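# Place the cart's parcel into the gap in the desk row

## Task

On the desk stand three parcels in a line, with one empty slot between two of them. Take the parcel that sits on the cart and set it into that empty slot, lined up with the others, so that the arrows printed on its sides point upward. The parcels already on the desk must stay where they are and stay upright, though a slight bump is acceptable. Release the parcel and move the robot away afterwards. The robot must not tip over or finish leaning, or the task fails. The result only counts if everything stays in place without the robot holding it.

## Robot and tools

Robot: TidyBot++, a wheeled base 0.54 m long, 0.50 m wide and 0.38 m tall, on four driven casters. On top sits one seven-joint arm with a two-finger gripper. The shoulder is 0.12 m ahead of the base centre and 0.68 m up. Cameras: base_camera, fixed on the base and looking forward and down, and wrist_camera, a fisheye that looks along the hand.

Frames: the base frame has its origin on the floor below the base centre, x forward, y left, z up. hand_pose is reported in it as the point between the finger pads; its z axis runs out along the fingers and its y axis is the closing direction. The odometry frame is the base frame as it was at scene start. base_odometry heading is positive to the left, range -3.142 to 3.142; it counts wheel turns, so slipping shows as travel and drift of a few cm and degrees builds up. base_tilt is in degrees, forward and right positive.

execute_actions: argument "actions" is a list with one action object or none (empty list only reports state and images). One action may hold "base", "joints", and optionally "speeds"; its motions start together. "base" holds exactly one relative move from where the base currently is: translate_m (metres, forward positive, -2 to 2), strafe_m (metres, left positive, -2 to 2) or rotate_rad (radians, counter-clockwise from above positive, -6.3 to 6.3). A base move needing more than 8.667 s is refused. "joints" holds absolute targets by name, in radians: joint_1_rad (any angle; turns the arm about vertical, positive is clockwise from above, opposite to rotate_rad), joint_2_rad (shoulder, -2.249 to 2.249), joint_3_rad (any angle), joint_4_rad (elbow, -2.579 to 2.579), joint_5_rad (any angle), joint_6_rad (wrist, -2.099 to 2.099), joint_7_rad (any angle; hand pointing down, positive is counter-clockwise from above, 1.57 puts the fingers opening left/right), and gripper_pos from 0 (open, about 85 mm) to 1 (closed), pad gap roughly 85 x (1 - gripper_pos) mm. Unbounded joints go the short way, so rotate in steps below half a turn. "speeds" caps top speed for this action only: translate_m and strafe_m 0.05 to 0.5 m/s, rotate_rad 0.1 to 1.57 rad/s (default is the maximum). "cameras" picks images: base_camera, wrist_camera or all; [] gives none. Unknown keys or out-of-range values cause rejection with no motion. Any joint or base left out of an action may still be driving toward an earlier target. One action lasts at most 15 s.

Arm geometry with joint_1_rad 0, joint_3_rad 3.14, joint_5_rad 0 (near the start pose): the arm lies in the base x-z plane. Tilt from vertical, forward positive: upper arm (0.42 m) = joint_2_rad; forearm (0.31 m) = joint_2_rad - joint_4_rad; hand (0.31 m) = that minus joint_6_rad. Sum length x sin for forward reach from the shoulder and length x cos for height. A hand pointing down reaches at most about 0.94 m above the floor, only near the base. The arm starts folded, hand down.

wait: "seconds" 0 to 10; commands nothing new and returns state and images.
zoom_image: "camera" plus "region" [x0, y0, x1, y1] in pixels of that camera's last full image, top-left origin, at most 504 x 504.
read_manual: optional "section" ("licences"); returns licence text only.
finished_scene: "scene" number; closes the current scene for good and reports success, so the goal must already be stable.

Result lines: base_status and joint_status say how each motion ended. "done" means reached (for the base, wheels turned the commanded amount, even if slipping). "off_target" means it stopped short and may still push. After contact_stop or time_out the target is dropped and the part holds. "joint command not followed" with a "cause:" means a self-collision check withheld all arm targets; they may be retried on later actions. A base that is blocked may still say done although it fell short. motor_effort is percent of maximum per motor, peak in brackets, with noise. gripper off_target at close means something is held; done at 1 means empty. "ARM HIT" reports a hard hit of the arm on itself or the base; nothing stops the arm hitting the base. Motor temperatures list per joint; MOTOR HOT appears from 60 °C and an OVER-TEMPERATURE FAULT at 75 °C makes the arm sag (keys then say limit_stop_at_motor_heat; resend). A torque fault (joints 1-4 limit 104.5 N m, 5-7 limit 51.3 N m) freezes the arm and gripper for 10 s and skips the rest of the call. If any call reports a stop, later calls in that same reply are skipped.

Accuracy: friction and load leave the hand a cm or two off, more when stretched or carrying. To correct, send each joint its previous command plus (wanted minus read). While carrying, never command a joint to its current reading, since the arm sinks further. Trust camera images over hand_pose.

Cautions: the robot holds the last command while you think, and heavy holding heats motors. Do not drop, slam or shove objects hard. Do not drive the base while the arm is caught on something high (about 0.8 m up): it can tip. Sideways forces on a raised hand can lift wheels; pulling the arm back or reversing the base rights it. Closed fingertips stick out about 20 mm beyond the hand point, so keep them off the floor and desk.

Each tool is called by a JSON object that holds its "name" and its "arguments".

## Session

{"name": "execute_actions", "arguments": {"actions": []}}

Scene clock: 0.00 s.
Motor temperatures (°C, as the motors report them): [31 30 31 30 39 42 44]
base_odometry: x=+0.000 y=+0.000 heading=+0.000 (m, m, rad; odometry frame)
base_tilt: forward=+0.0 right=-0.5 (deg)
base_status: not commanded
joint_positions: joint_1_rad=-0.033 joint_2_rad=-0.390 joint_3_rad=+3.152 joint_4_rad=-2.541 joint_5_rad=+0.041 joint_6_rad=-0.836 joint_7_rad=+1.547 gripper_pos=+0.000
joint_status: not commanded
motor_effort: joint_1_rad=+0 joint_2_rad=-2 joint_3_rad=+1 joint_4_rad=+16 joint_5_rad=+0 joint_6_rad=+2 joint_7_rad=+0 (%)
hand_pose: x=+0.2700 y=-0.0043 z=+0.5911 quat_wxyz=(+0.012, +0.997, +0.012, +0.077) (m; base frame)
pictures: base_camera, wrist_camera
Images, in order (width x height): base_camera 644x364, wrist_camera 644x476.

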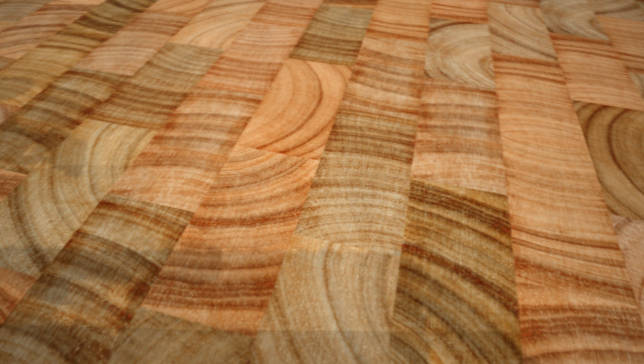

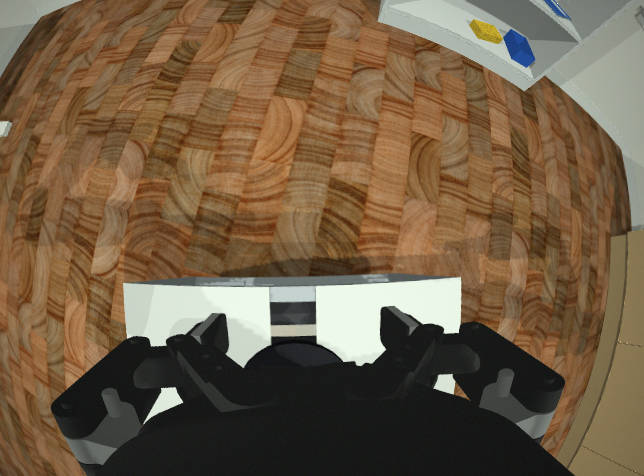

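Raise the hand to look around.

{"name": "execute_actions", "arguments": {"actions": [{"joints":{"joint_2_rad":-0.4,"joint_4_rad":-2.0,"joint_6_rad":-0.2}}], "cameras": ["wrist_camera"]}}

{"name": "execute_actions", "arguments": {"actions": [{"joints":{"joint_1_rad":2.0}}], "cameras": ["wrist_camera"]}}

{"name": "execute_actions", "arguments": {"actions": [{"joints":{"joint_1_rad":4.2}}], "cameras": ["wrist_camera"]}}

Scene clock: 7.17 s.
Motor temperatures (°C, as the motors report them): [31 30 31 30 39 42 44]
base_odometry: x=+0.000 y=+0.000 heading=+0.000 (m, m, rad; odometry frame)
base_tilt: forward=+0.1 right=-0.5 (deg)
base_status: not commanded
joint_positions: joint_1_rad=-0.033 joint_2_rad=-0.390 joint_3_rad=+3.152 joint_4_rad=-2.008 joint_5_rad=+0.041 joint_6_rad=-0.241 joint_7_rad=+1.547 gripper_pos=+0.000
joint_status: all done
motor_effort: joint_1_rad=-1(1) joint_2_rad=-9(8) joint_3_rad=+1(1) joint_4_rad=+22(22) joint_5_rad=+0(0) joint_6_rad=+9(9) joint_7_rad=+0(0) (%)
hand_pose: x=+0.5716 y=+0.0075 z=+0.9677 quat_wxyz=(+0.000, +0.801, +0.011, +0.598) (m; base frame)
pictures: wrist_camera
camera_calibration (this result's frames):
wrist_camera: T_world_to_cam=[[-0.0346806, -0.999125, -0.0233752, 0.0508461], [-0.315318, 0.0331336, -0.948407, 1.14591], [0.948352, -0.0255207, -0.316191, -0.101765], [0, 0, 0, 1]] pos_world=[0.459599, 0.0102363, 1.0558]
Images, in order (width x height): wrist_camera 644x476.

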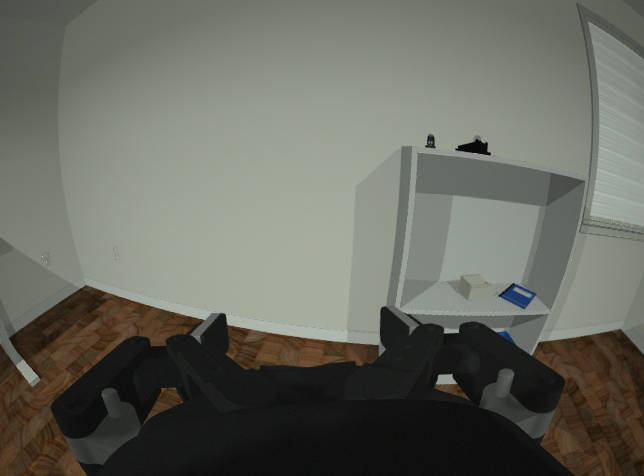

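Scene clock: 10.30 s.
Motor temperatures (°C, as the motors report them): [31 30 31 30 39 42 44]
base_odometry: x=+0.000 y=+0.000 heading=+0.000 (m, m, rad; odometry frame)
base_tilt: forward=+0.0 right=-0.5 (deg)
base_status: not commanded
joint_positions: joint_1_rad=+1.982 joint_2_rad=-0.390 joint_3_rad=+3.152 joint_4_rad=-2.008 joint_5_rad=+0.041 joint_6_rad=-0.241 joint_7_rad=+1.547 gripper_pos=+0.000
joint_status: all done
motor_effort: joint_1_rad=-1(0) joint_2_rad=-9(9) joint_3_rad=+1(2) joint_4_rad=+23(22) joint_5_rad=+0(0) joint_6_rad=+9(9) joint_7_rad=+0(0) (%)
hand_pose: x=-0.0688 y=-0.4118 z=+0.9677 quat_wxyz=(+0.506, +0.437, -0.671, +0.319) (m; base frame)
pictures: wrist_camera
camera_calibration (this result's frames):
wrist_camera: T_world_to_cam=[[-0.887184, 0.460823, -0.0233754, 0.152294], [0.165467, 0.270452, -0.948407, 1.0887], [-0.430726, -0.84528, -0.316191, 0.0623456], [0, 0, 0, 1]] pos_world=[-0.0181766, -0.311921, 1.0558]
Images, in order (width x height): wrist_camera 644x476.

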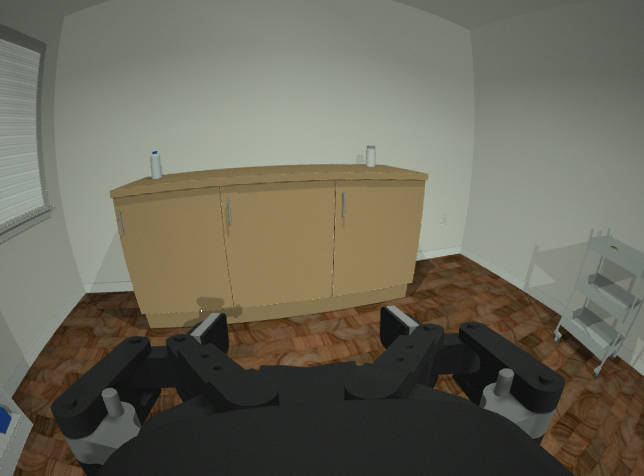

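Scene clock: 13.57 s.
Motor temperatures (°C, as the motors report them): [31 30 31 30 39 42 44]
base_odometry: x=+0.000 y=+0.000 heading=+0.000 (m, m, rad; odometry frame)
base_tilt: forward=+0.0 right=-0.6 (deg)
base_status: not commanded
joint_positions: joint_1_rad=+4.182 joint_2_rad=-0.390 joint_3_rad=+3.152 joint_4_rad=-2.008 joint_5_rad=+0.041 joint_6_rad=-0.241 joint_7_rad=+1.547 gripper_pos=+0.000
joint_status: all done
motor_effort: joint_1_rad=+0(0) joint_2_rad=-9(9) joint_3_rad=+1(2) joint_4_rad=+22(23) joint_5_rad=+0(0) joint_6_rad=+9(9) joint_7_rad=-1(1) (%)
hand_pose: x=-0.1035 y=+0.3942 z=+0.9677 quat_wxyz=(+0.514, -0.400, -0.694, -0.306) (m; base frame)
pictures: wrist_camera
camera_calibration (this result's frames):
wrist_camera: T_world_to_cam=[[0.894701, 0.446054, -0.0233753, -0.0597502], [0.12127, -0.292945, -0.948407, 1.09396], [-0.429888, 0.845706, -0.316191, 0.0622458], [0, 0, 0, 1]] pos_world=[-0.0524464, 0.29448, 1.0558]
Images, in order (width x height): wrist_camera 644x476.

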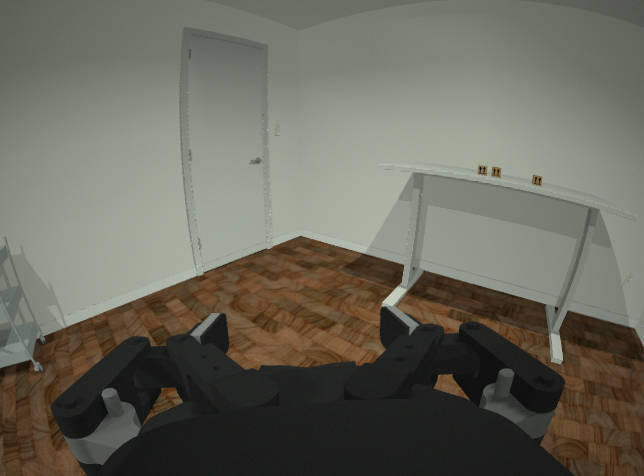

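{"name": "execute_actions", "arguments": {"actions": [{"base":{"rotate_rad":3.14},"joints":{"joint_1_rad":6.283,"joint_6_rad":-0.5}}]}}

Scene clock: 20.40 s.
Motor temperatures (°C, as the motors report them): [31 30 31 30 39 42 44]
base_odometry: x=+0.000 y=+0.000 heading=+3.139 (m, m, rad; odometry frame)
base_tilt: forward=+0.0 right=-0.5 (deg)
base_status: done
joint_positions: joint_1_rad=+6.264 joint_2_rad=-0.390 joint_3_rad=+3.152 joint_4_rad=-2.008 joint_5_rad=+0.041 joint_6_rad=-0.453 joint_7_rad=+1.547 gripper_pos=+0.000
joint_status: all done
motor_effort: joint_1_rad=-1(0) joint_2_rad=-8(9) joint_3_rad=+1(2) joint_4_rad=+22(23) joint_5_rad=+0(0) joint_6_rad=+9(9) joint_7_rad=-1(1) (%)
hand_pose: x=+0.5464 y=-0.0011 z=+0.9069 quat_wxyz=(-0.007, -0.860, -0.004, -0.510) (m; base frame)
pictures: base_camera, wrist_camera
camera_calibration (this result's frames):
wrist_camera: T_world_to_cam=[[-0.0595186, -0.998182, -0.00951539, 0.0409139], [-0.506803, 0.0384288, -0.861205, 1.10619], [0.860005, -0.0464353, -0.508169, 0.125069], [0, 0, 0, 1]] pos_world=[0.455498, 0.00413741, 1.01661]
Images, in order (width x height): base_camera 644x364, wrist_camera 644x476.

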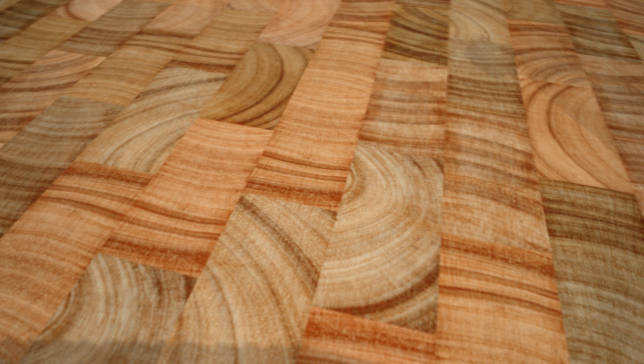

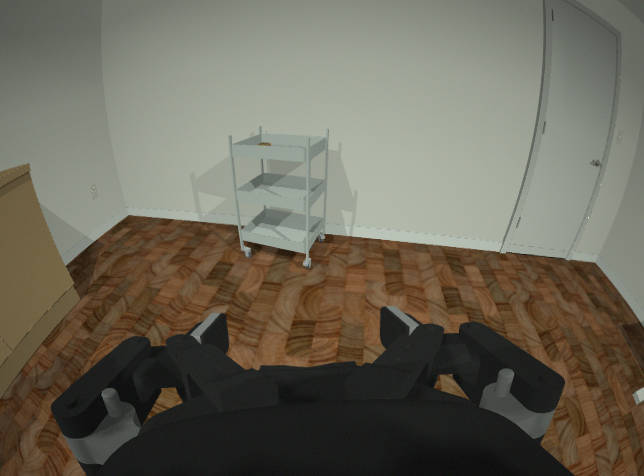

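{"name": "execute_actions", "arguments": {"actions": [{"base":{"rotate_rad":-0.25}}], "cameras": []}}

{"name": "execute_actions", "arguments": {"actions": [{"base":{"strafe_m":0.6}}], "cameras": []}}

{"name": "execute_actions", "arguments": {"actions": [{"base":{"translate_m":1.2},"joints":{"joint_2_rad":-0.1,"joint_4_rad":-1.4,"joint_6_rad":-1.1}}]}}

Scene clock: 31.00 s.
Motor temperatures (°C, as the motors report them): [31 30 31 30 39 42 44]
base_odometry: x=+0.000 y=+0.000 heading=+2.891 (m, m, rad; odometry frame)
base_tilt: forward=+0.0 right=-0.5 (deg)
base_status: done
joint_positions: joint_1_rad=+6.270 joint_2_rad=-0.390 joint_3_rad=+3.152 joint_4_rad=-2.008 joint_5_rad=+0.041 joint_6_rad=-0.453 joint_7_rad=+1.547 gripper_pos=+0.000
joint_status: not commanded
motor_effort: joint_1_rad=-1(2) joint_2_rad=-8(8) joint_3_rad=+1(1) joint_4_rad=+22(23) joint_5_rad=+0(0) joint_6_rad=+8(7) joint_7_rad=+0(0) (%)
hand_pose: x=+0.5464 y=-0.0038 z=+0.9069 quat_wxyz=(-0.008, -0.860, -0.001, -0.510) (m; base frame)
pictures: none
No camera images: the call's "cameras" was empty. Leave "cameras" out to get every camera's image.

Scene clock: 33.57 s.
Motor temperatures (°C, as the motors report them): [31 30 31 30 39 42 44]
base_odometry: x=-0.148 y=-0.582 heading=+2.891 (m, m, rad; odometry frame)
base_tilt: forward=+0.0 right=-0.6 (deg)
base_status: done
joint_positions: joint_1_rad=+6.270 joint_2_rad=-0.390 joint_3_rad=+3.153 joint_4_rad=-2.008 joint_5_rad=+0.041 joint_6_rad=-0.453 joint_7_rad=+1.547 gripper_pos=+0.000
joint_status: not commanded
motor_effort: joint_1_rad=-1(2) joint_2_rad=-8(9) joint_3_rad=+1(1) joint_4_rad=+21(22) joint_5_rad=-1(0) joint_6_rad=+8(8) joint_7_rad=-1(0) (%)
hand_pose: x=+0.5463 y=-0.0039 z=+0.9068 quat_wxyz=(-0.009, -0.860, -0.001, -0.510) (m; base frame)
pictures: none
No camera images: the call's "cameras" was empty. Leave "cameras" out to get every camera's image.

Scene clock: 37.33 s.
Motor temperatures (°C, as the motors report them): [31 30 31 30 39 42 44]
base_odometry: x=-1.311 y=-0.285 heading=+2.892 (m, m, rad; odometry frame)
base_tilt: forward=+0.1 right=-0.5 (deg)
base_status: done
joint_positions: joint_1_rad=+6.270 joint_2_rad=-0.109 joint_3_rad=+3.153 joint_4_rad=-1.412 joint_5_rad=+0.041 joint_6_rad=-1.055 joint_7_rad=+1.547 gripper_pos=+0.000
joint_status: all done
motor_effort: joint_1_rad=-1(1) joint_2_rad=-17(20) joint_3_rad=+1(2) joint_4_rad=+20(22) joint_5_rad=+0(0) joint_6_rad=+7(9) joint_7_rad=+0(0) (%)
hand_pose: x=+0.5964 y=-0.0090 z=+0.9630 quat_wxyz=(-0.015, -0.924, +0.008, -0.382) (m; base frame)
pictures: base_camera, wrist_camera
camera_calibration (this result's frames):
wrist_camera: T_world_to_cam=[[-0.0897197, -0.99587, 0.013916, 0.0320152], [-0.728012, 0.0560401, -0.68327, 1.14088], [0.679668, -0.0714338, -0.730033, 0.431102], [0, 0, 0, 1]] pos_world=[0.540444, -0.00125712, 1.09381]
Images, in order (width x height): base_camera 644x364, wrist_camera 644x476.

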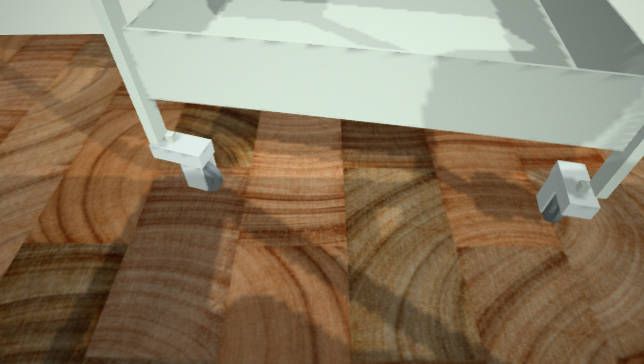

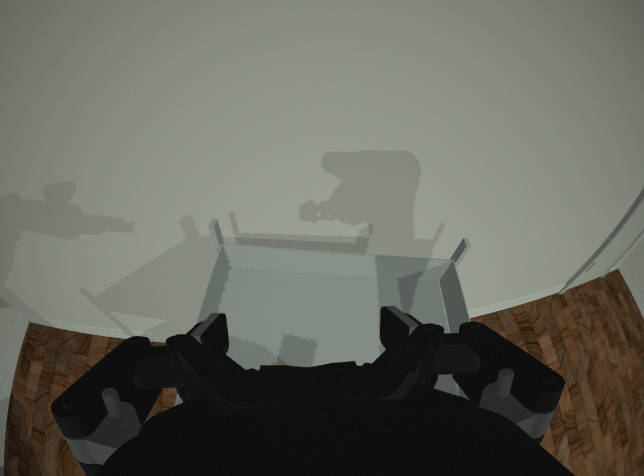

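{"name": "execute_actions", "arguments": {"actions": [{"joints":{"joint_6_rad":-1.65}}], "cameras": ["wrist_camera"]}}

Scene clock: 40.43 s.
Motor temperatures (°C, as the motors report them): [31 30 31 30 39 42 44]
base_odometry: x=-1.311 y=-0.285 heading=+2.892 (m, m, rad; odometry frame)
base_tilt: forward=+0.0 right=-0.5 (deg)
base_status: not commanded
joint_positions: joint_1_rad=+6.270 joint_2_rad=-0.109 joint_3_rad=+3.153 joint_4_rad=-1.408 joint_5_rad=+0.041 joint_6_rad=-1.625 joint_7_rad=+1.547 gripper_pos=+0.000
joint_status: all done
motor_effort: joint_1_rad=-1(1) joint_2_rad=-14(17) joint_3_rad=+1(0) joint_4_rad=+18(21) joint_5_rad=+0(0) joint_6_rad=+2(6) joint_7_rad=+0(1) (%)
hand_pose: x=+0.4433 y=-0.0109 z=+0.8805 quat_wxyz=(-0.018, -0.994, +0.014, -0.108) (m; base frame)
pictures: wrist_camera
camera_calibration (this result's frames):
wrist_camera: T_world_to_cam=[[-0.0903071, -0.994028, 0.0612646, -0.0238868], [-0.979547, 0.0775479, -0.185673, 0.646747], [0.179813, -0.0767792, -0.9807, 0.917135], [0, 0, 0, 1]] pos_world=[0.466449, -0.0034811, 1.02098]
Images, in order (width x height): wrist_camera 644x476.

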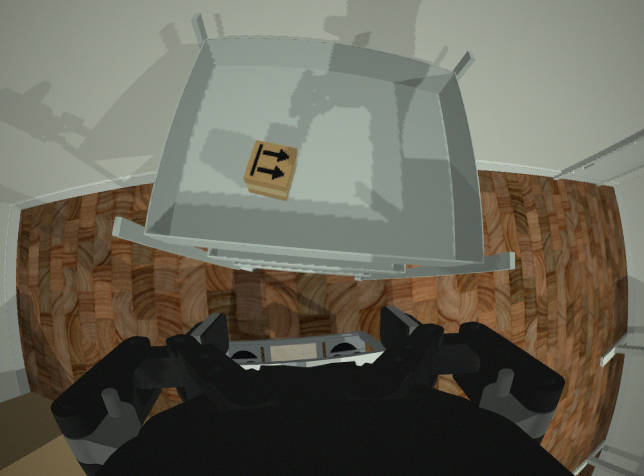

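{"name": "zoom_image", "arguments": {"camera": "wrist_camera", "region": [190, 110, 350, 230]}}

Region (190, 110, 350, 230) of wrist_camera's 644x476 image, scaled by 3.150; it fills the top 378 rows of this view, and the rest is white.

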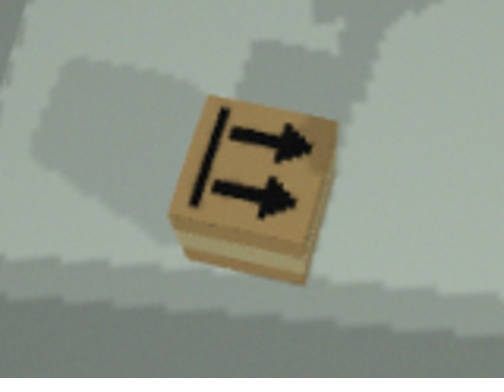

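{"name": "execute_actions", "arguments": {"actions": [{"base":{"translate_m":0.15},"joints":{"joint_1_rad":6.24,"joint_2_rad":0.105,"joint_4_rad":-1.305,"joint_5_rad":-0.04,"joint_6_rad":-1.76,"joint_7_rad":-0.33}}]}}

Scene clock: 58.20 s.
Motor temperatures (°C, as the motors report them): [31 30 31 30 39 42 44]
base_odometry: x=-1.456 y=-0.248 heading=+2.892 (m, m, rad; odometry frame)
base_tilt: forward=+0.1 right=-0.6 (deg)
base_status: done
joint_positions: joint_1_rad=+6.261 joint_2_rad=+0.087 joint_3_rad=+3.153 joint_4_rad=-1.318 joint_5_rad=-0.011 joint_6_rad=-1.713 joint_7_rad=-0.313 gripper_pos=+0.000
joint_status: all done
motor_effort: joint_1_rad=-1(1) joint_2_rad=-21(22) joint_3_rad=+1(2) joint_4_rad=+17(19) joint_5_rad=+0(1) joint_6_rad=+1(4) joint_7_rad=+0(1) (%)
hand_pose: x=+0.4730 y=+0.0091 z=+0.8416 quat_wxyz=(+0.013, -0.593, +0.805, -0.003) (m; base frame)
pictures: base_camera, wrist_camera
camera_calibration (this result's frames):
wrist_camera: T_world_to_cam=[[-0.939013, 0.343215, 0.021402, 0.42395], [0.34387, 0.937679, 0.0501218, -0.165143], [-0.00286569, 0.0544245, -0.998514, 0.97538], [0, 0, 0, 1]] pos_world=[0.457677, -0.0437399, 0.973135]
Images, in order (width x height): base_camera 644x364, wrist_camera 644x476.

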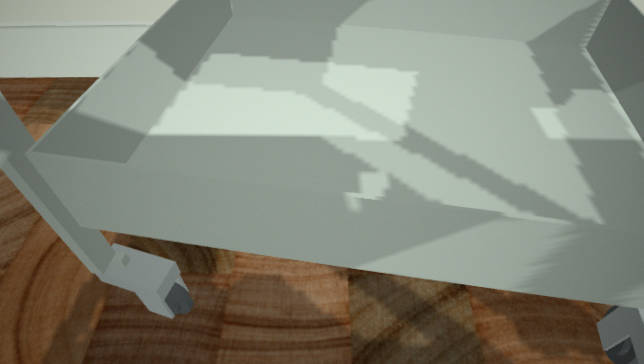

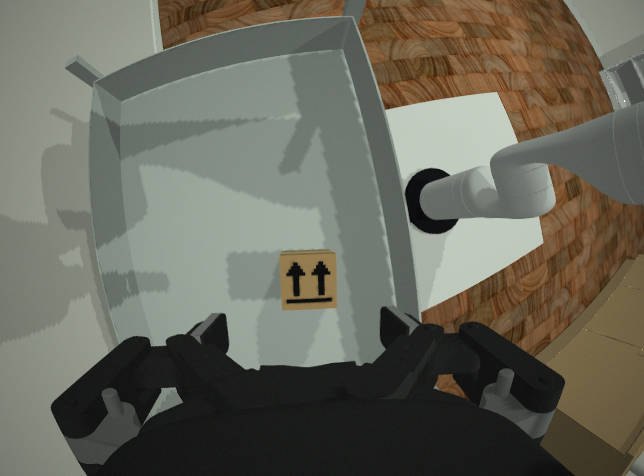

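{"name": "execute_actions", "arguments": {"actions": [{"joints":{"joint_2_rad":0.125,"joint_4_rad":-1.725,"joint_6_rad":-1.27}}], "cameras": ["wrist_camera"]}}

Scene clock: 66.93 s.
Motor temperatures (°C, as the motors report them): [31 30 31 31 39 42 44]
base_odometry: x=-1.456 y=-0.248 heading=+2.892 (m, m, rad; odometry frame)
base_tilt: forward=+0.0 right=-0.5 (deg)
base_status: not commanded
joint_positions: joint_1_rad=+6.261 joint_2_rad=+0.107 joint_3_rad=+3.153 joint_4_rad=-1.715 joint_5_rad=-0.011 joint_6_rad=-1.315 joint_7_rad=-0.313 gripper_pos=+0.000
joint_status: all done
motor_effort: joint_1_rad=-1(1) joint_2_rad=-21(22) joint_3_rad=+1(1) joint_4_rad=+17(17) joint_5_rad=-1(0) joint_6_rad=+0(0) joint_7_rad=-1(0) (%)
hand_pose: x=+0.4701 y=+0.0088 z=+0.7109 quat_wxyz=(+0.005, -0.592, +0.806, +0.002) (m; base frame)
pictures: wrist_camera
camera_calibration (this result's frames):
wrist_camera: T_world_to_cam=[[-0.93693, 0.347367, 0.038722, 0.410724], [0.348869, 0.936182, 0.0430633, -0.154684], [-0.021292, 0.0538562, -0.998322, 0.853349], [0, 0, 0, 1]] pos_world=[0.456953, -0.0438181, 0.842674]
Images, in order (width x height): wrist_camera 644x476.

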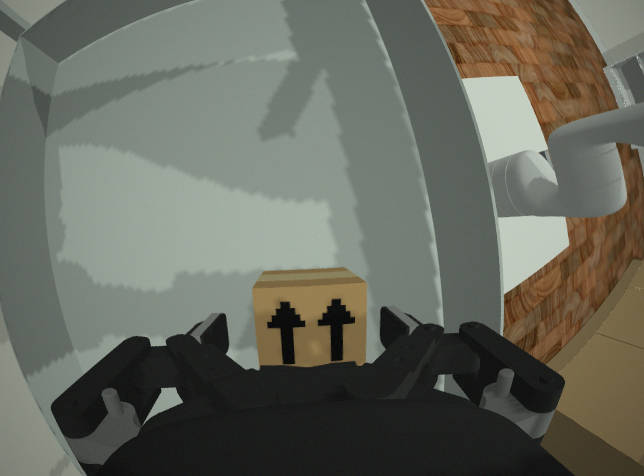

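{"name": "execute_actions", "arguments": {"actions": [{"joints":{"joint_4_rad":-1.78,"joint_6_rad":-1.215}}], "cameras": []}}

{"name": "execute_actions", "arguments": {"actions": [{"joints":{"gripper_pos":1}}], "cameras": ["wrist_camera"]}}

Scene clock: 72.37 s.
Motor temperatures (°C, as the motors report them): [31 31 31 31 39 42 44]
base_odometry: x=-1.456 y=-0.248 heading=+2.892 (m, m, rad; odometry frame)
base_tilt: forward=+0.1 right=-0.6 (deg)
base_status: not commanded
joint_positions: joint_1_rad=+6.261 joint_2_rad=+0.108 joint_3_rad=+3.153 joint_4_rad=-1.772 joint_5_rad=-0.011 joint_6_rad=-1.261 joint_7_rad=-0.313 gripper_pos=+0.000
joint_status: all done
motor_effort: joint_1_rad=-1(1) joint_2_rad=-20(21) joint_3_rad=+1(0) joint_4_rad=+17(17) joint_5_rad=+0(0) joint_6_rad=+0(0) joint_7_rad=-1(1) (%)
hand_pose: x=+0.4639 y=+0.0087 z=+0.6931 quat_wxyz=(+0.003, -0.591, +0.806, +0.004) (m; base frame)
pictures: none
No camera images: the call's "cameras" was empty. Leave "cameras" out to get every camera's image.

Scene clock: 73.47 s.
Motor temperatures (°C, as the motors report them): [31 31 31 31 39 42 44]
base_odometry: x=-1.456 y=-0.248 heading=+2.892 (m, m, rad; odometry frame)
base_tilt: forward=+0.0 right=-0.5 (deg)
base_status: not commanded
joint_positions: joint_1_rad=+6.261 joint_2_rad=+0.107 joint_3_rad=+3.153 joint_4_rad=-1.771 joint_5_rad=-0.011 joint_6_rad=-1.260 joint_7_rad=-0.313 gripper_pos=+0.417
joint_status: gripper_pos off_target (ended at +0.417, target +1.000)
motor_effort: joint_1_rad=-1(1) joint_2_rad=-18(22) joint_3_rad=+1(0) joint_4_rad=+15(17) joint_5_rad=+0(1) joint_6_rad=+0(1) joint_7_rad=+0(1) (%)
hand_pose: x=+0.4646 y=+0.0088 z=+0.6937 quat_wxyz=(+0.004, -0.591, +0.806, +0.003) (m; base frame)
pictures: wrist_camera
camera_calibration (this result's frames):
wrist_camera: T_world_to_cam=[[-0.936653, 0.347892, 0.0406476, 0.404868], [0.349482, 0.935987, 0.0423203, -0.151775], [-0.0233227, 0.053845, -0.998277, 0.837044], [0, 0, 0, 1]] pos_world=[0.451785, -0.0438618, 0.825568]
Images, in order (width x height): wrist_camera 644x476.

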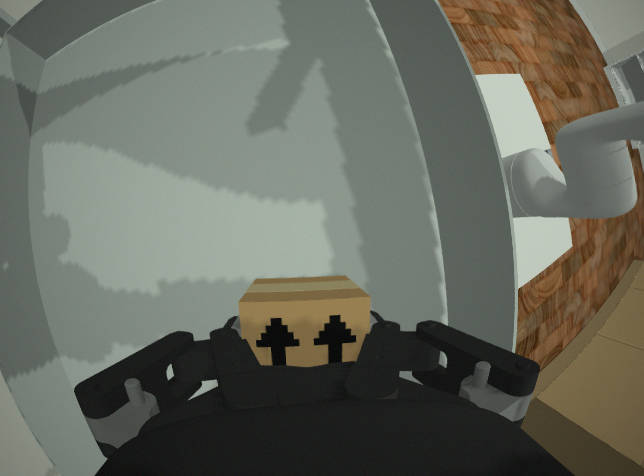

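{"name": "execute_actions", "arguments": {"actions": [{"joints":{"joint_4_rad":-1.48,"joint_6_rad":-1.55,"joint_7_rad":-1.6}}], "cameras": []}}

{"name": "execute_actions", "arguments": {"actions": [{"joints":{"joint_2_rad":0.31,"joint_6_rad":-1.31}}], "cameras": ["wrist_camera"]}}

Scene clock: 89.27 s.
Motor temperatures (°C, as the motors report them): [31 31 31 31 39 42 44]
base_odometry: x=-1.456 y=-0.248 heading=+2.892 (m, m, rad; odometry frame)
base_tilt: forward=+0.0 right=-0.5 (deg)
base_status: not commanded
joint_positions: joint_1_rad=+6.261 joint_2_rad=+0.112 joint_3_rad=+3.153 joint_4_rad=-1.491 joint_5_rad=-0.011 joint_6_rad=-1.505 joint_7_rad=-1.575 gripper_pos=+0.417
joint_status: all done
motor_effort: joint_1_rad=-1(2) joint_2_rad=-22(22) joint_3_rad=+1(1) joint_4_rad=+17(18) joint_5_rad=-1(0) joint_6_rad=+0(1) joint_7_rad=+0(0) (%)
hand_pose: x=+0.4907 y=+0.0094 z=+0.7785 quat_wxyz=(+0.016, -0.003, +1.000, +0.005) (m; base frame)
pictures: none
No camera images: the call's "cameras" was empty. Leave "cameras" out to get every camera's image.

Scene clock: 90.43 s.
Motor temperatures (°C, as the motors report them): [31 31 31 31 39 42 44]
base_odometry: x=-1.456 y=-0.248 heading=+2.892 (m, m, rad; odometry frame)
base_tilt: forward=+0.0 right=-0.6 (deg)
base_status: not commanded
joint_positions: joint_1_rad=+6.261 joint_2_rad=+0.311 joint_3_rad=+3.153 joint_4_rad=-1.491 joint_5_rad=-0.011 joint_6_rad=-1.350 joint_7_rad=-1.575 gripper_pos=+0.417
joint_status: all done
motor_effort: joint_1_rad=-1(1) joint_2_rad=-28(32) joint_3_rad=+1(1) joint_4_rad=+17(17) joint_5_rad=+0(0) joint_6_rad=+0(1) joint_7_rad=-1(1) (%)
hand_pose: x=+0.5504 y=+0.0101 z=+0.6992 quat_wxyz=(-0.005, -0.003, +1.000, +0.004) (m; base frame)
pictures: wrist_camera
camera_calibration (this result's frames):
wrist_camera: T_world_to_cam=[[0.0461029, 0.997828, 0.0470488, -0.0674637], [0.998656, -0.0471545, 0.021489, -0.516045], [0.0236608, 0.0459948, -0.998661, 0.818914], [0, 0, 0, 1]] pos_world=[0.499086, 0.00531752, 0.832082]
Images, in order (width x height): wrist_camera 644x476.

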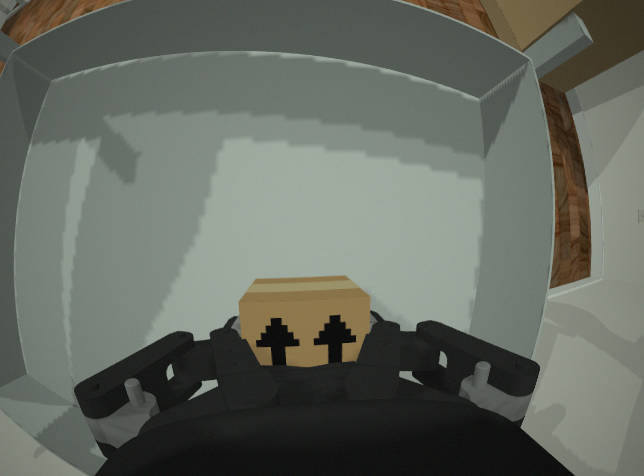

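{"name": "execute_actions", "arguments": {"actions": [{"joints":{"joint_4_rad":-1.52}}], "cameras": []}}

{"name": "execute_actions", "arguments": {"actions": [{"joints":{"gripper_pos":0}}], "cameras": []}}

{"name": "execute_actions", "arguments": {"actions": [{"joints":{"joint_6_rad":-0.675}}], "cameras": []}}

{"name": "execute_actions", "arguments": {"actions": [{"joints":{"joint_2_rad":0.005,"joint_4_rad":-1.965}}], "cameras": ["wrist_camera"]}}

Scene clock: 103.40 s.
Motor temperatures (°C, as the motors report them): [31 31 31 31 39 42 44]
base_odometry: x=-1.456 y=-0.248 heading=+2.892 (m, m, rad; odometry frame)
base_tilt: forward=+0.0 right=-0.5 (deg)
base_status: not commanded
joint_positions: joint_1_rad=+6.261 joint_2_rad=+0.307 joint_3_rad=+3.153 joint_4_rad=-1.507 joint_5_rad=-0.012 joint_6_rad=-1.348 joint_7_rad=-1.575 gripper_pos=+0.417
joint_status: all done
motor_effort: joint_1_rad=+0(1) joint_2_rad=-26(28) joint_3_rad=+1(1) joint_4_rad=+15(17) joint_5_rad=+0(0) joint_6_rad=-1(3) joint_7_rad=+0(1) (%)
hand_pose: x=+0.5448 y=+0.0103 z=+0.6958 quat_wxyz=(-0.010, -0.002, +1.000, +0.004) (m; base frame)
pictures: none
No camera images: the call's "cameras" was empty. Leave "cameras" out to get every camera's image.

Scene clock: 104.50 s.
Motor temperatures (°C, as the motors report them): [31 31 31 31 39 42 44]
base_odometry: x=-1.456 y=-0.248 heading=+2.892 (m, m, rad; odometry frame)
base_tilt: forward=+0.0 right=-0.5 (deg)
base_status: not commanded
joint_positions: joint_1_rad=+6.261 joint_2_rad=+0.306 joint_3_rad=+3.153 joint_4_rad=-1.515 joint_5_rad=-0.012 joint_6_rad=-1.348 joint_7_rad=-1.575 gripper_pos=+0.000
joint_status: all done
motor_effort: joint_1_rad=-1(1) joint_2_rad=-27(28) joint_3_rad=+1(1) joint_4_rad=+16(17) joint_5_rad=-1(0) joint_6_rad=+0(2) joint_7_rad=-1(0) (%)
hand_pose: x=+0.5420 y=+0.0103 z=+0.6940 quat_wxyz=(-0.014, -0.002, +1.000, +0.004) (m; base frame)
pictures: none
No camera images: the call's "cameras" was empty. Leave "cameras" out to get every camera's image.

Scene clock: 105.73 s.
Motor temperatures (°C, as the motors report them): [31 31 31 31 39 42 44]
base_odometry: x=-1.456 y=-0.248 heading=+2.892 (m, m, rad; odometry frame)
base_tilt: forward=+0.1 right=-0.5 (deg)
base_status: not commanded
joint_positions: joint_1_rad=+6.253 joint_2_rad=+0.308 joint_3_rad=+3.153 joint_4_rad=-1.541 joint_5_rad=-0.016 joint_6_rad=-0.742 joint_7_rad=-1.578 gripper_pos=+0.000
joint_status: joint_6_rad off_target (ended at -0.742, target -0.675)
motor_effort: joint_1_rad=-1(4) joint_2_rad=-30(34) joint_3_rad=+0(3) joint_4_rad=+22(34) joint_5_rad=+0(2) joint_6_rad=+8(23) joint_7_rad=+0(3) (%)
hand_pose: x=+0.7115 y=+0.0164 z=+0.7309 quat_wxyz=(+0.271, -0.002, +0.962, +0.009) (m; base frame)
pictures: none
No camera images: the call's "cameras" was empty. Leave "cameras" out to get every camera's image.

Scene clock: 107.37 s.
Motor temperatures (°C, as the motors report them): [31 31 31 31 39 42 44]
base_odometry: x=-1.456 y=-0.248 heading=+2.892 (m, m, rad; odometry frame)
base_tilt: forward=+0.1 right=-0.5 (deg)
base_status: not commanded
joint_positions: joint_1_rad=+6.253 joint_2_rad=+0.022 joint_3_rad=+3.153 joint_4_rad=-1.954 joint_5_rad=-0.016 joint_6_rad=-0.717 joint_7_rad=-1.578 gripper_pos=+0.000
joint_status: all done
motor_effort: joint_1_rad=-1(2) joint_2_rad=-19(31) joint_3_rad=+0(0) joint_4_rad=+18(22) joint_5_rad=-1(1) joint_6_rad=+4(9) joint_7_rad=-1(0) (%)
hand_pose: x=+0.5520 y=+0.0128 z=+0.6980 quat_wxyz=(+0.222, -0.001, +0.975, +0.009) (m; base frame)
pictures: wrist_camera
camera_calibration (this result's frames):
wrist_camera: T_world_to_cam=[[0.0221475, 0.996903, 0.0754562, -0.0767882], [0.886001, -0.0545365, 0.460465, -0.761537], [0.463154, 0.0566561, -0.884465, 0.4951], [0, 0, 0, 1]] pos_world=[0.447116, 0.00696844, 0.794354]
Images, in order (width x height): wrist_camera 644x476.

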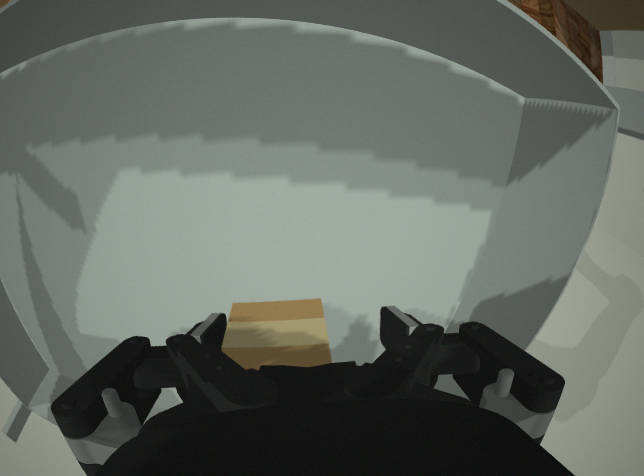

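{"name": "execute_actions", "arguments": {"actions": [{"base":{"strafe_m":-0.016}}], "cameras": []}}

{"name": "execute_actions", "arguments": {"actions": [{"base":{"translate_m":0.035},"speeds":{"translate_m":0.05}}]}}

Scene clock: 113.07 s.
Motor temperatures (°C, as the motors report them): [31 31 31 31 39 42 44]
base_odometry: x=-1.452 y=-0.233 heading=+2.892 (m, m, rad; odometry frame)
base_tilt: forward=+0.0 right=-0.6 (deg)
base_status: done
joint_positions: joint_1_rad=+6.252 joint_2_rad=+0.022 joint_3_rad=+3.153 joint_4_rad=-1.954 joint_5_rad=-0.016 joint_6_rad=-0.717 joint_7_rad=-1.578 gripper_pos=+0.000
joint_status: not commanded
motor_effort: joint_1_rad=+0(1) joint_2_rad=-19(20) joint_3_rad=+1(3) joint_4_rad=+18(18) joint_5_rad=-1(1) joint_6_rad=+4(4) joint_7_rad=+0(1) (%)
hand_pose: x=+0.5519 y=+0.0133 z=+0.6980 quat_wxyz=(+0.222, -0.002, +0.975, +0.009) (m; base frame)
pictures: none
No camera images: the call's "cameras" was empty. Leave "cameras" out to get every camera's image.

Scene clock: 114.23 s.
Motor temperatures (°C, as the motors report them): [31 31 31 31 39 42 44]
base_odometry: x=-1.486 y=-0.224 heading=+2.892 (m, m, rad; odometry frame)
base_tilt: forward=+0.2 right=-0.6 (deg)
base_status: done
joint_positions: joint_1_rad=+6.252 joint_2_rad=+0.020 joint_3_rad=+3.153 joint_4_rad=-1.955 joint_5_rad=-0.016 joint_6_rad=-0.717 joint_7_rad=-1.578 gripper_pos=+0.000
joint_status: not commanded
motor_effort: joint_1_rad=-1(0) joint_2_rad=-19(22) joint_3_rad=+1(2) joint_4_rad=+18(19) joint_5_rad=+0(0) joint_6_rad=+3(4) joint_7_rad=-1(1) (%)
hand_pose: x=+0.5517 y=+0.0132 z=+0.6986 quat_wxyz=(+0.223, -0.002, +0.975, +0.009) (m; base frame)
pictures: base_camera, wrist_camera
camera_calibration (this result's frames):
wrist_camera: T_world_to_cam=[[0.0211567, 0.996912, 0.075625, -0.0768038], [0.885265, -0.0538313, 0.461961, -0.762223], [0.464606, 0.0571746, -0.88367, 0.49442], [0, 0, 0, 1]] pos_world=[0.446684, 0.00726691, 0.79483]
Images, in order (width x height): base_camera 644x364, wrist_camera 644x476.

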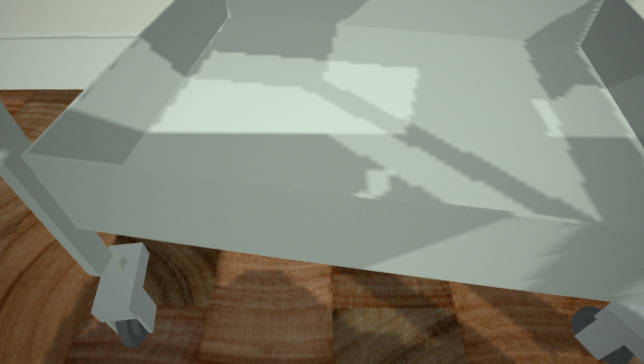

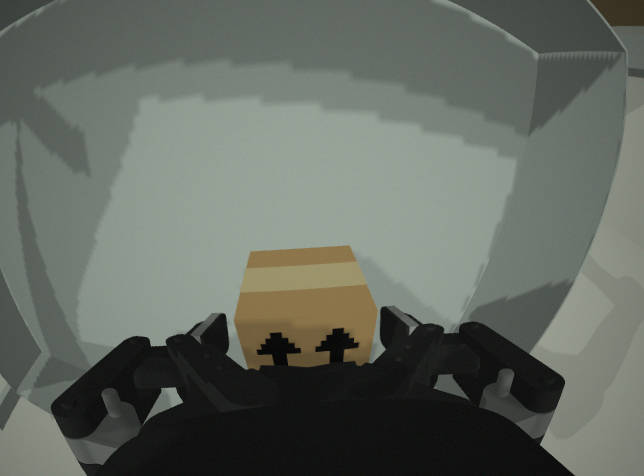

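{"name": "execute_actions", "arguments": {"actions": [{"joints":{"gripper_pos":1}}], "cameras": []}}

{"name": "execute_actions", "arguments": {"actions": [{"joints":{"joint_2_rad":-0.3,"joint_4_rad":-1.7}}], "cameras": ["wrist_camera"]}}

{"name": "execute_actions", "arguments": {"actions": [{"base":{"translate_m":-1.3},"joints":{"joint_7_rad":0.0}}], "cameras": []}}

{"name": "execute_actions", "arguments": {"actions": [{"base":{"rotate_rad":-1.57},"joints":{"joint_7_rad":1.6,"joint_4_rad":-1.2,"joint_6_rad":-1.1},"speeds":{"rotate_rad":1.0}}], "cameras": []}}

{"name": "execute_actions", "arguments": {"actions": [{"base":{"translate_m":1.2}}]}}

Scene clock: 124.47 s.
Motor temperatures (°C, as the motors report them): [31 31 31 31 39 42 44]
base_odometry: x=-1.486 y=-0.224 heading=+2.892 (m, m, rad; odometry frame)
base_tilt: forward=+0.0 right=-0.6 (deg)
base_status: not commanded
joint_positions: joint_1_rad=+6.252 joint_2_rad=+0.017 joint_3_rad=+3.153 joint_4_rad=-1.956 joint_5_rad=-0.016 joint_6_rad=-0.716 joint_7_rad=-1.578 gripper_pos=+0.416
joint_status: gripper_pos off_target (ended at +0.416, target +1.000)
motor_effort: joint_1_rad=-1(0) joint_2_rad=-18(19) joint_3_rad=+1(2) joint_4_rad=+17(19) joint_5_rad=+0(1) joint_6_rad=+3(4) joint_7_rad=-1(1) (%)
hand_pose: x=+0.5514 y=+0.0132 z=+0.6993 quat_wxyz=(+0.224, -0.002, +0.975, +0.009) (m; base frame)
pictures: none
No camera images: the call's "cameras" was empty. Leave "cameras" out to get every camera's image.

Scene clock: 125.87 s.
Motor temperatures (°C, as the motors report them): [31 31 31 31 39 42 44]
base_odometry: x=-1.486 y=-0.224 heading=+2.892 (m, m, rad; odometry frame)
base_tilt: forward=+0.0 right=-0.4 (deg)
base_status: not commanded
joint_positions: joint_1_rad=+6.252 joint_2_rad=-0.298 joint_3_rad=+3.153 joint_4_rad=-1.706 joint_5_rad=-0.016 joint_6_rad=-0.716 joint_7_rad=-1.578 gripper_pos=+0.416
joint_status: all done
motor_effort: joint_1_rad=-1(1) joint_2_rad=-12(22) joint_3_rad=+1(1) joint_4_rad=+22(22) joint_5_rad=+0(0) joint_6_rad=+8(7) joint_7_rad=+0(0) (%)
hand_pose: x=+0.5706 y=+0.0129 z=+0.9712 quat_wxyz=(+0.487, -0.002, +0.873, +0.016) (m; base frame)
pictures: wrist_camera
camera_calibration (this result's frames):
wrist_camera: T_world_to_cam=[[-0.0264808, 0.995648, 0.0893552, -0.0835747], [0.498816, -0.0643022, 0.864319, -1.07502], [0.866303, 0.0674597, -0.494942, 0.119689], [0, 0, 0, 1]] pos_world=[0.430337, 0.00601055, 0.995868]
Images, in order (width x height): wrist_camera 644x476.

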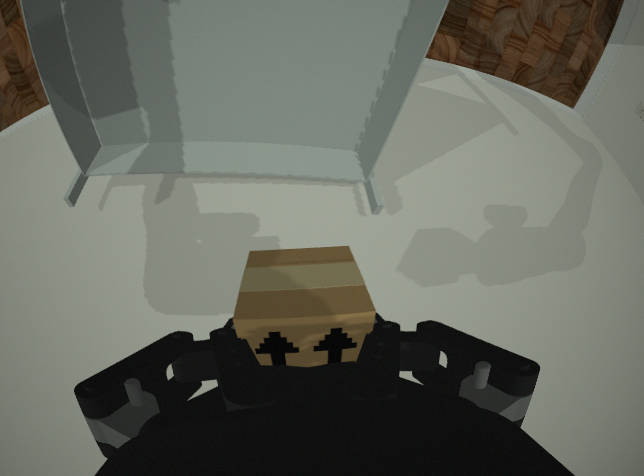

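Scene clock: 129.93 s.
Motor temperatures (°C, as the motors report them): [31 31 31 31 39 42 44]
base_odometry: x=-0.226 y=-0.545 heading=+2.892 (m, m, rad; odometry frame)
base_tilt: forward=+0.0 right=-0.6 (deg)
base_status: done
joint_positions: joint_1_rad=+6.251 joint_2_rad=-0.297 joint_3_rad=+3.153 joint_4_rad=-1.706 joint_5_rad=-0.017 joint_6_rad=-0.716 joint_7_rad=-0.017 gripper_pos=+0.416
joint_status: all done
motor_effort: joint_1_rad=-1(2) joint_2_rad=-12(16) joint_3_rad=+1(2) joint_4_rad=+22(23) joint_5_rad=+0(1) joint_6_rad=+8(9) joint_7_rad=-1(1) (%)
hand_pose: x=+0.5709 y=+0.0132 z=+0.9708 quat_wxyz=(+0.357, -0.616, +0.619, -0.331) (m; base frame)
pictures: none
No camera images: the call's "cameras" was empty. Leave "cameras" out to get every camera's image.

Scene clock: 132.43 s.
Motor temperatures (°C, as the motors report them): [31 31 31 31 39 42 44]
base_odometry: x=-0.226 y=-0.545 heading=+1.323 (m, m, rad; odometry frame)
base_tilt: forward=+0.1 right=-0.5 (deg)
base_status: done
joint_positions: joint_1_rad=+6.251 joint_2_rad=-0.297 joint_3_rad=+3.153 joint_4_rad=-1.213 joint_5_rad=-0.017 joint_6_rad=-1.056 joint_7_rad=+1.568 gripper_pos=+0.416
joint_status: all done
motor_effort: joint_1_rad=+0(1) joint_2_rad=-9(13) joint_3_rad=+1(4) joint_4_rad=+19(24) joint_5_rad=-1(1) joint_6_rad=+10(9) joint_7_rad=-1(1) (%)
hand_pose: x=+0.5319 y=+0.0132 z=+1.1543 quat_wxyz=(+0.016, -0.834, -0.008, -0.552) (m; base frame)
pictures: none
No camera images: the call's "cameras" was empty. Leave "cameras" out to get every camera's image.

Scene clock: 136.20 s.
Motor temperatures (°C, as the motors report them): [31 31 31 31 39 42 44]
base_odometry: x=+0.070 y=+0.618 heading=+1.322 (m, m, rad; odometry frame)
base_tilt: forward=+0.1 right=-0.5 (deg)
base_status: done
joint_positions: joint_1_rad=+6.251 joint_2_rad=-0.297 joint_3_rad=+3.153 joint_4_rad=-1.211 joint_5_rad=-0.017 joint_6_rad=-1.060 joint_7_rad=+1.568 gripper_pos=+0.416
joint_status: not commanded
motor_effort: joint_1_rad=-1(1) joint_2_rad=-9(13) joint_3_rad=+1(2) joint_4_rad=+20(20) joint_5_rad=+0(0) joint_6_rad=+9(9) joint_7_rad=+0(0) (%)
hand_pose: x=+0.5312 y=+0.0132 z=+1.1536 quat_wxyz=(+0.016, -0.835, -0.008, -0.551) (m; base frame)
pictures: base_camera, wrist_camera
camera_calibration (this result's frames):
wrist_camera: T_world_to_cam=[[-0.0258493, -0.998427, -0.0497525, 0.0852605], [-0.42416, 0.0560213, -0.903853, 1.31546], [0.905218, -0.00226097, -0.424941, 0.143487], [0, 0, 0, 1]] pos_world=[0.430284, 0.0117569, 1.2542]
Images, in order (width x height): base_camera 644x364, wrist_camera 644x476.

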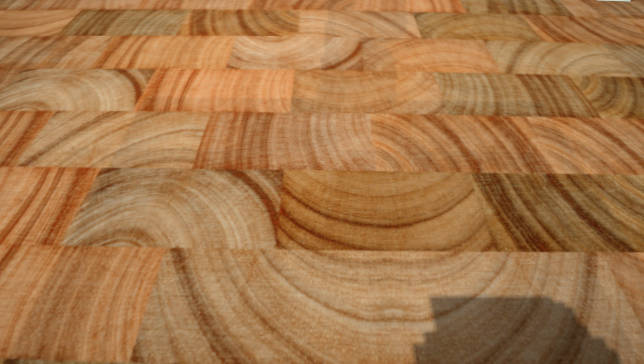

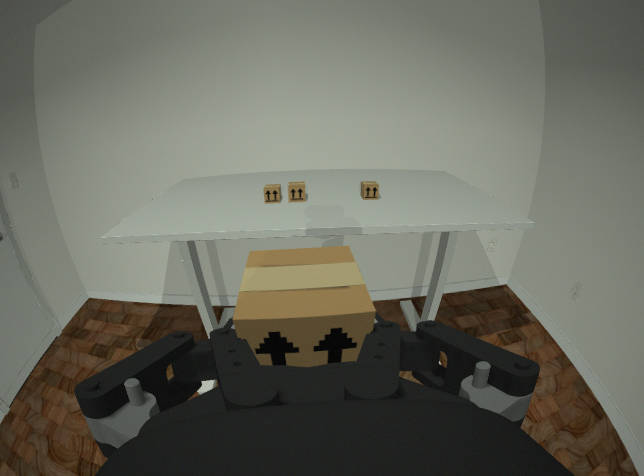

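{"name": "execute_actions", "arguments": {"actions": [{"base":{"strafe_m":-0.085},"joints":{"joint_2_rad":-0.02,"joint_6_rad":-0.79,"joint_1_rad":6.3}}], "cameras": []}}

{"name": "execute_actions", "arguments": {"actions": [{"base":{"translate_m":0.4},"speeds":{"translate_m":0.3}}]}}

Scene clock: 145.10 s.
Motor temperatures (°C, as the motors report them): [31 31 31 31 39 42 44]
base_odometry: x=+0.152 y=+0.598 heading=+1.322 (m, m, rad; odometry frame)
base_tilt: forward=+0.0 right=-0.6 (deg)
base_status: done
joint_positions: joint_1_rad=+6.282 joint_2_rad=-0.011 joint_3_rad=+3.153 joint_4_rad=-1.210 joint_5_rad=-0.017 joint_6_rad=-0.839 joint_7_rad=+1.568 gripper_pos=+0.416
joint_status: all done
motor_effort: joint_1_rad=-1(2) joint_2_rad=-21(26) joint_3_rad=+0(2) joint_4_rad=+21(24) joint_5_rad=+0(2) joint_6_rad=+9(9) joint_7_rad=-1(0) (%)
hand_pose: x=+0.6852 y=-0.0004 z=+1.0770 quat_wxyz=(+0.007, -0.851, +0.007, -0.525) (m; base frame)
pictures: none
No camera images: the call's "cameras" was empty. Leave "cameras" out to get every camera's image.

Scene clock: 147.40 s.
Motor temperatures (°C, as the motors report them): [31 31 31 31 39 42 44]
base_odometry: x=+0.251 y=+0.985 heading=+1.322 (m, m, rad; odometry frame)
base_tilt: forward=+0.0 right=-0.6 (deg)
base_status: done
joint_positions: joint_1_rad=+6.282 joint_2_rad=-0.013 joint_3_rad=+3.153 joint_4_rad=-1.209 joint_5_rad=-0.017 joint_6_rad=-0.835 joint_7_rad=+1.568 gripper_pos=+0.416
joint_status: not commanded
motor_effort: joint_1_rad=-1(1) joint_2_rad=-22(25) joint_3_rad=+1(1) joint_4_rad=+22(23) joint_5_rad=+0(1) joint_6_rad=+9(10) joint_7_rad=+0(1) (%)
hand_pose: x=+0.6849 y=-0.0006 z=+1.0795 quat_wxyz=(+0.006, -0.850, +0.007, -0.527) (m; base frame)
pictures: base_camera, wrist_camera
camera_calibration (this result's frames):
wrist_camera: T_world_to_cam=[[-0.0634073, -0.996918, -0.0461981, 0.0936367], [-0.471936, 0.0707406, -0.87879, 1.32008], [0.87935, -0.0339192, -0.474967, 0.0445632], [0, 0, 0, 1]] pos_world=[0.589744, 0.00147629, 1.18557]
Images, in order (width x height): base_camera 644x364, wrist_camera 644x476.

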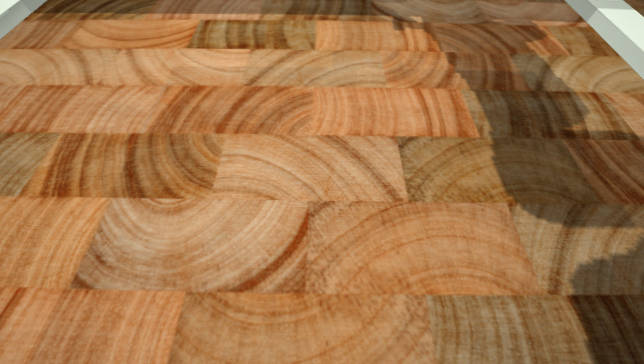

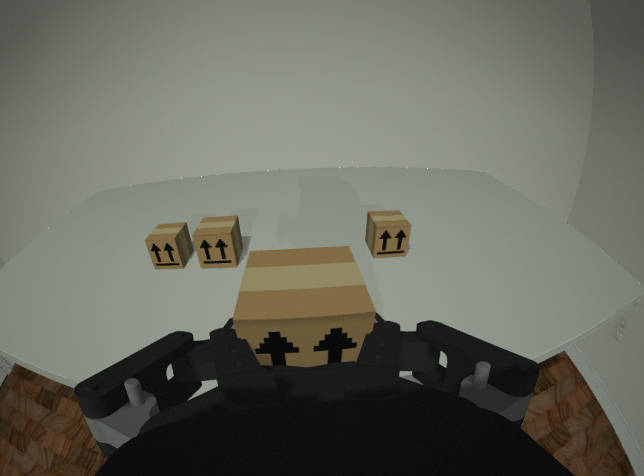

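{"name": "execute_actions", "arguments": {"actions": [{"base":{"translate_m":0.22},"speeds":{"translate_m":0.2},"joints":{"joint_4_rad":-1.39,"joint_6_rad":-0.61}}], "cameras": ["wrist_camera"]}}

Scene clock: 156.50 s.
Motor temperatures (°C, as the motors report them): [31 31 31 31 39 42 44]
base_odometry: x=+0.306 y=+1.199 heading=+1.322 (m, m, rad; odometry frame)
base_tilt: forward=+0.0 right=-0.6 (deg)
base_status: done
joint_positions: joint_1_rad=+6.282 joint_2_rad=-0.016 joint_3_rad=+3.153 joint_4_rad=-1.387 joint_5_rad=-0.017 joint_6_rad=-0.657 joint_7_rad=+1.568 gripper_pos=+0.416
joint_status: all done
motor_effort: joint_1_rad=+0(2) joint_2_rad=-23(26) joint_3_rad=+1(0) joint_4_rad=+23(24) joint_5_rad=+0(1) joint_6_rad=+9(9) joint_7_rad=-1(0) (%)
hand_pose: x=+0.6997 y=-0.0015 z=+1.0275 quat_wxyz=(+0.006, -0.849, +0.008, -0.528) (m; base frame)
pictures: wrist_camera
camera_calibration (this result's frames):
wrist_camera: T_world_to_cam=[[-0.0662658, -0.996682, -0.0472532, 0.0943796], [-0.469288, 0.0729238, -0.880029, 1.28086], [0.880555, -0.0361405, -0.472564, 0.00346611], [0, 0, 0, 1]] pos_world=[0.604294, 0.000786566, 1.13329]
Images, in order (width x height): wrist_camera 644x476.

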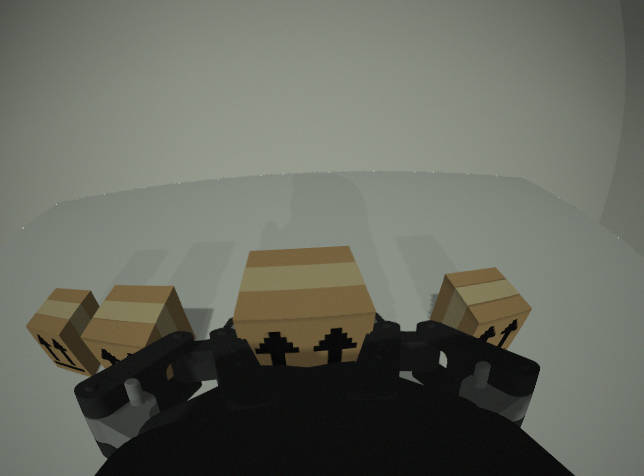

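Lower further.

{"name": "execute_actions", "arguments": {"actions": [{"joints":{"joint_4_rad":-1.46,"joint_6_rad":-0.535}}], "cameras": ["wrist_camera"]}}

Scene clock: 159.67 s.
Motor temperatures (°C, as the motors report them): [31 31 31 31 39 42 44]
base_odometry: x=+0.306 y=+1.199 heading=+1.322 (m, m, rad; odometry frame)
base_tilt: forward=+0.0 right=-0.6 (deg)
base_status: not commanded
joint_positions: joint_1_rad=+6.282 joint_2_rad=-0.016 joint_3_rad=+3.153 joint_4_rad=-1.456 joint_5_rad=-0.017 joint_6_rad=-0.585 joint_7_rad=+1.568 gripper_pos=+0.416
joint_status: all done
motor_effort: joint_1_rad=-1(0) joint_2_rad=-22(23) joint_3_rad=+1(1) joint_4_rad=+23(22) joint_5_rad=+0(1) joint_6_rad=+8(10) joint_7_rad=-1(1) (%)
hand_pose: x=+0.7038 y=-0.0018 z=+1.0070 quat_wxyz=(+0.006, -0.848, +0.009, -0.530) (m; base frame)
pictures: wrist_camera
camera_calibration (this result's frames):
wrist_camera: T_world_to_cam=[[-0.0673436, -0.996591, -0.0476486, 0.0944818], [-0.466247, 0.073656, -0.881583, 1.26421], [0.882088, -0.037153, -0.469618, -0.0138038], [0, 0, 0, 1]] pos_world=[0.607972, 0.000530385, 1.11252]
Images, in order (width x height): wrist_camera 644x476.

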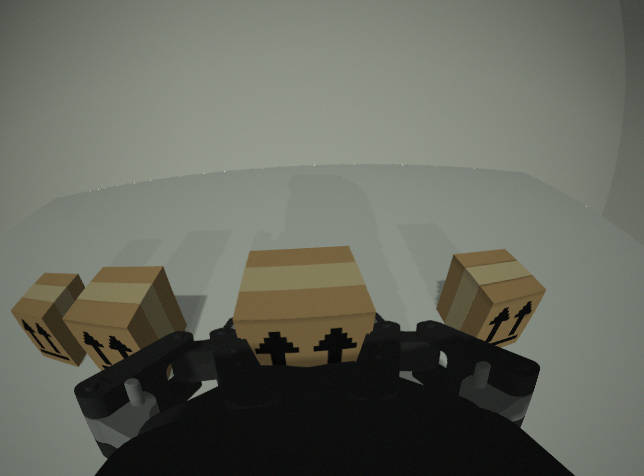

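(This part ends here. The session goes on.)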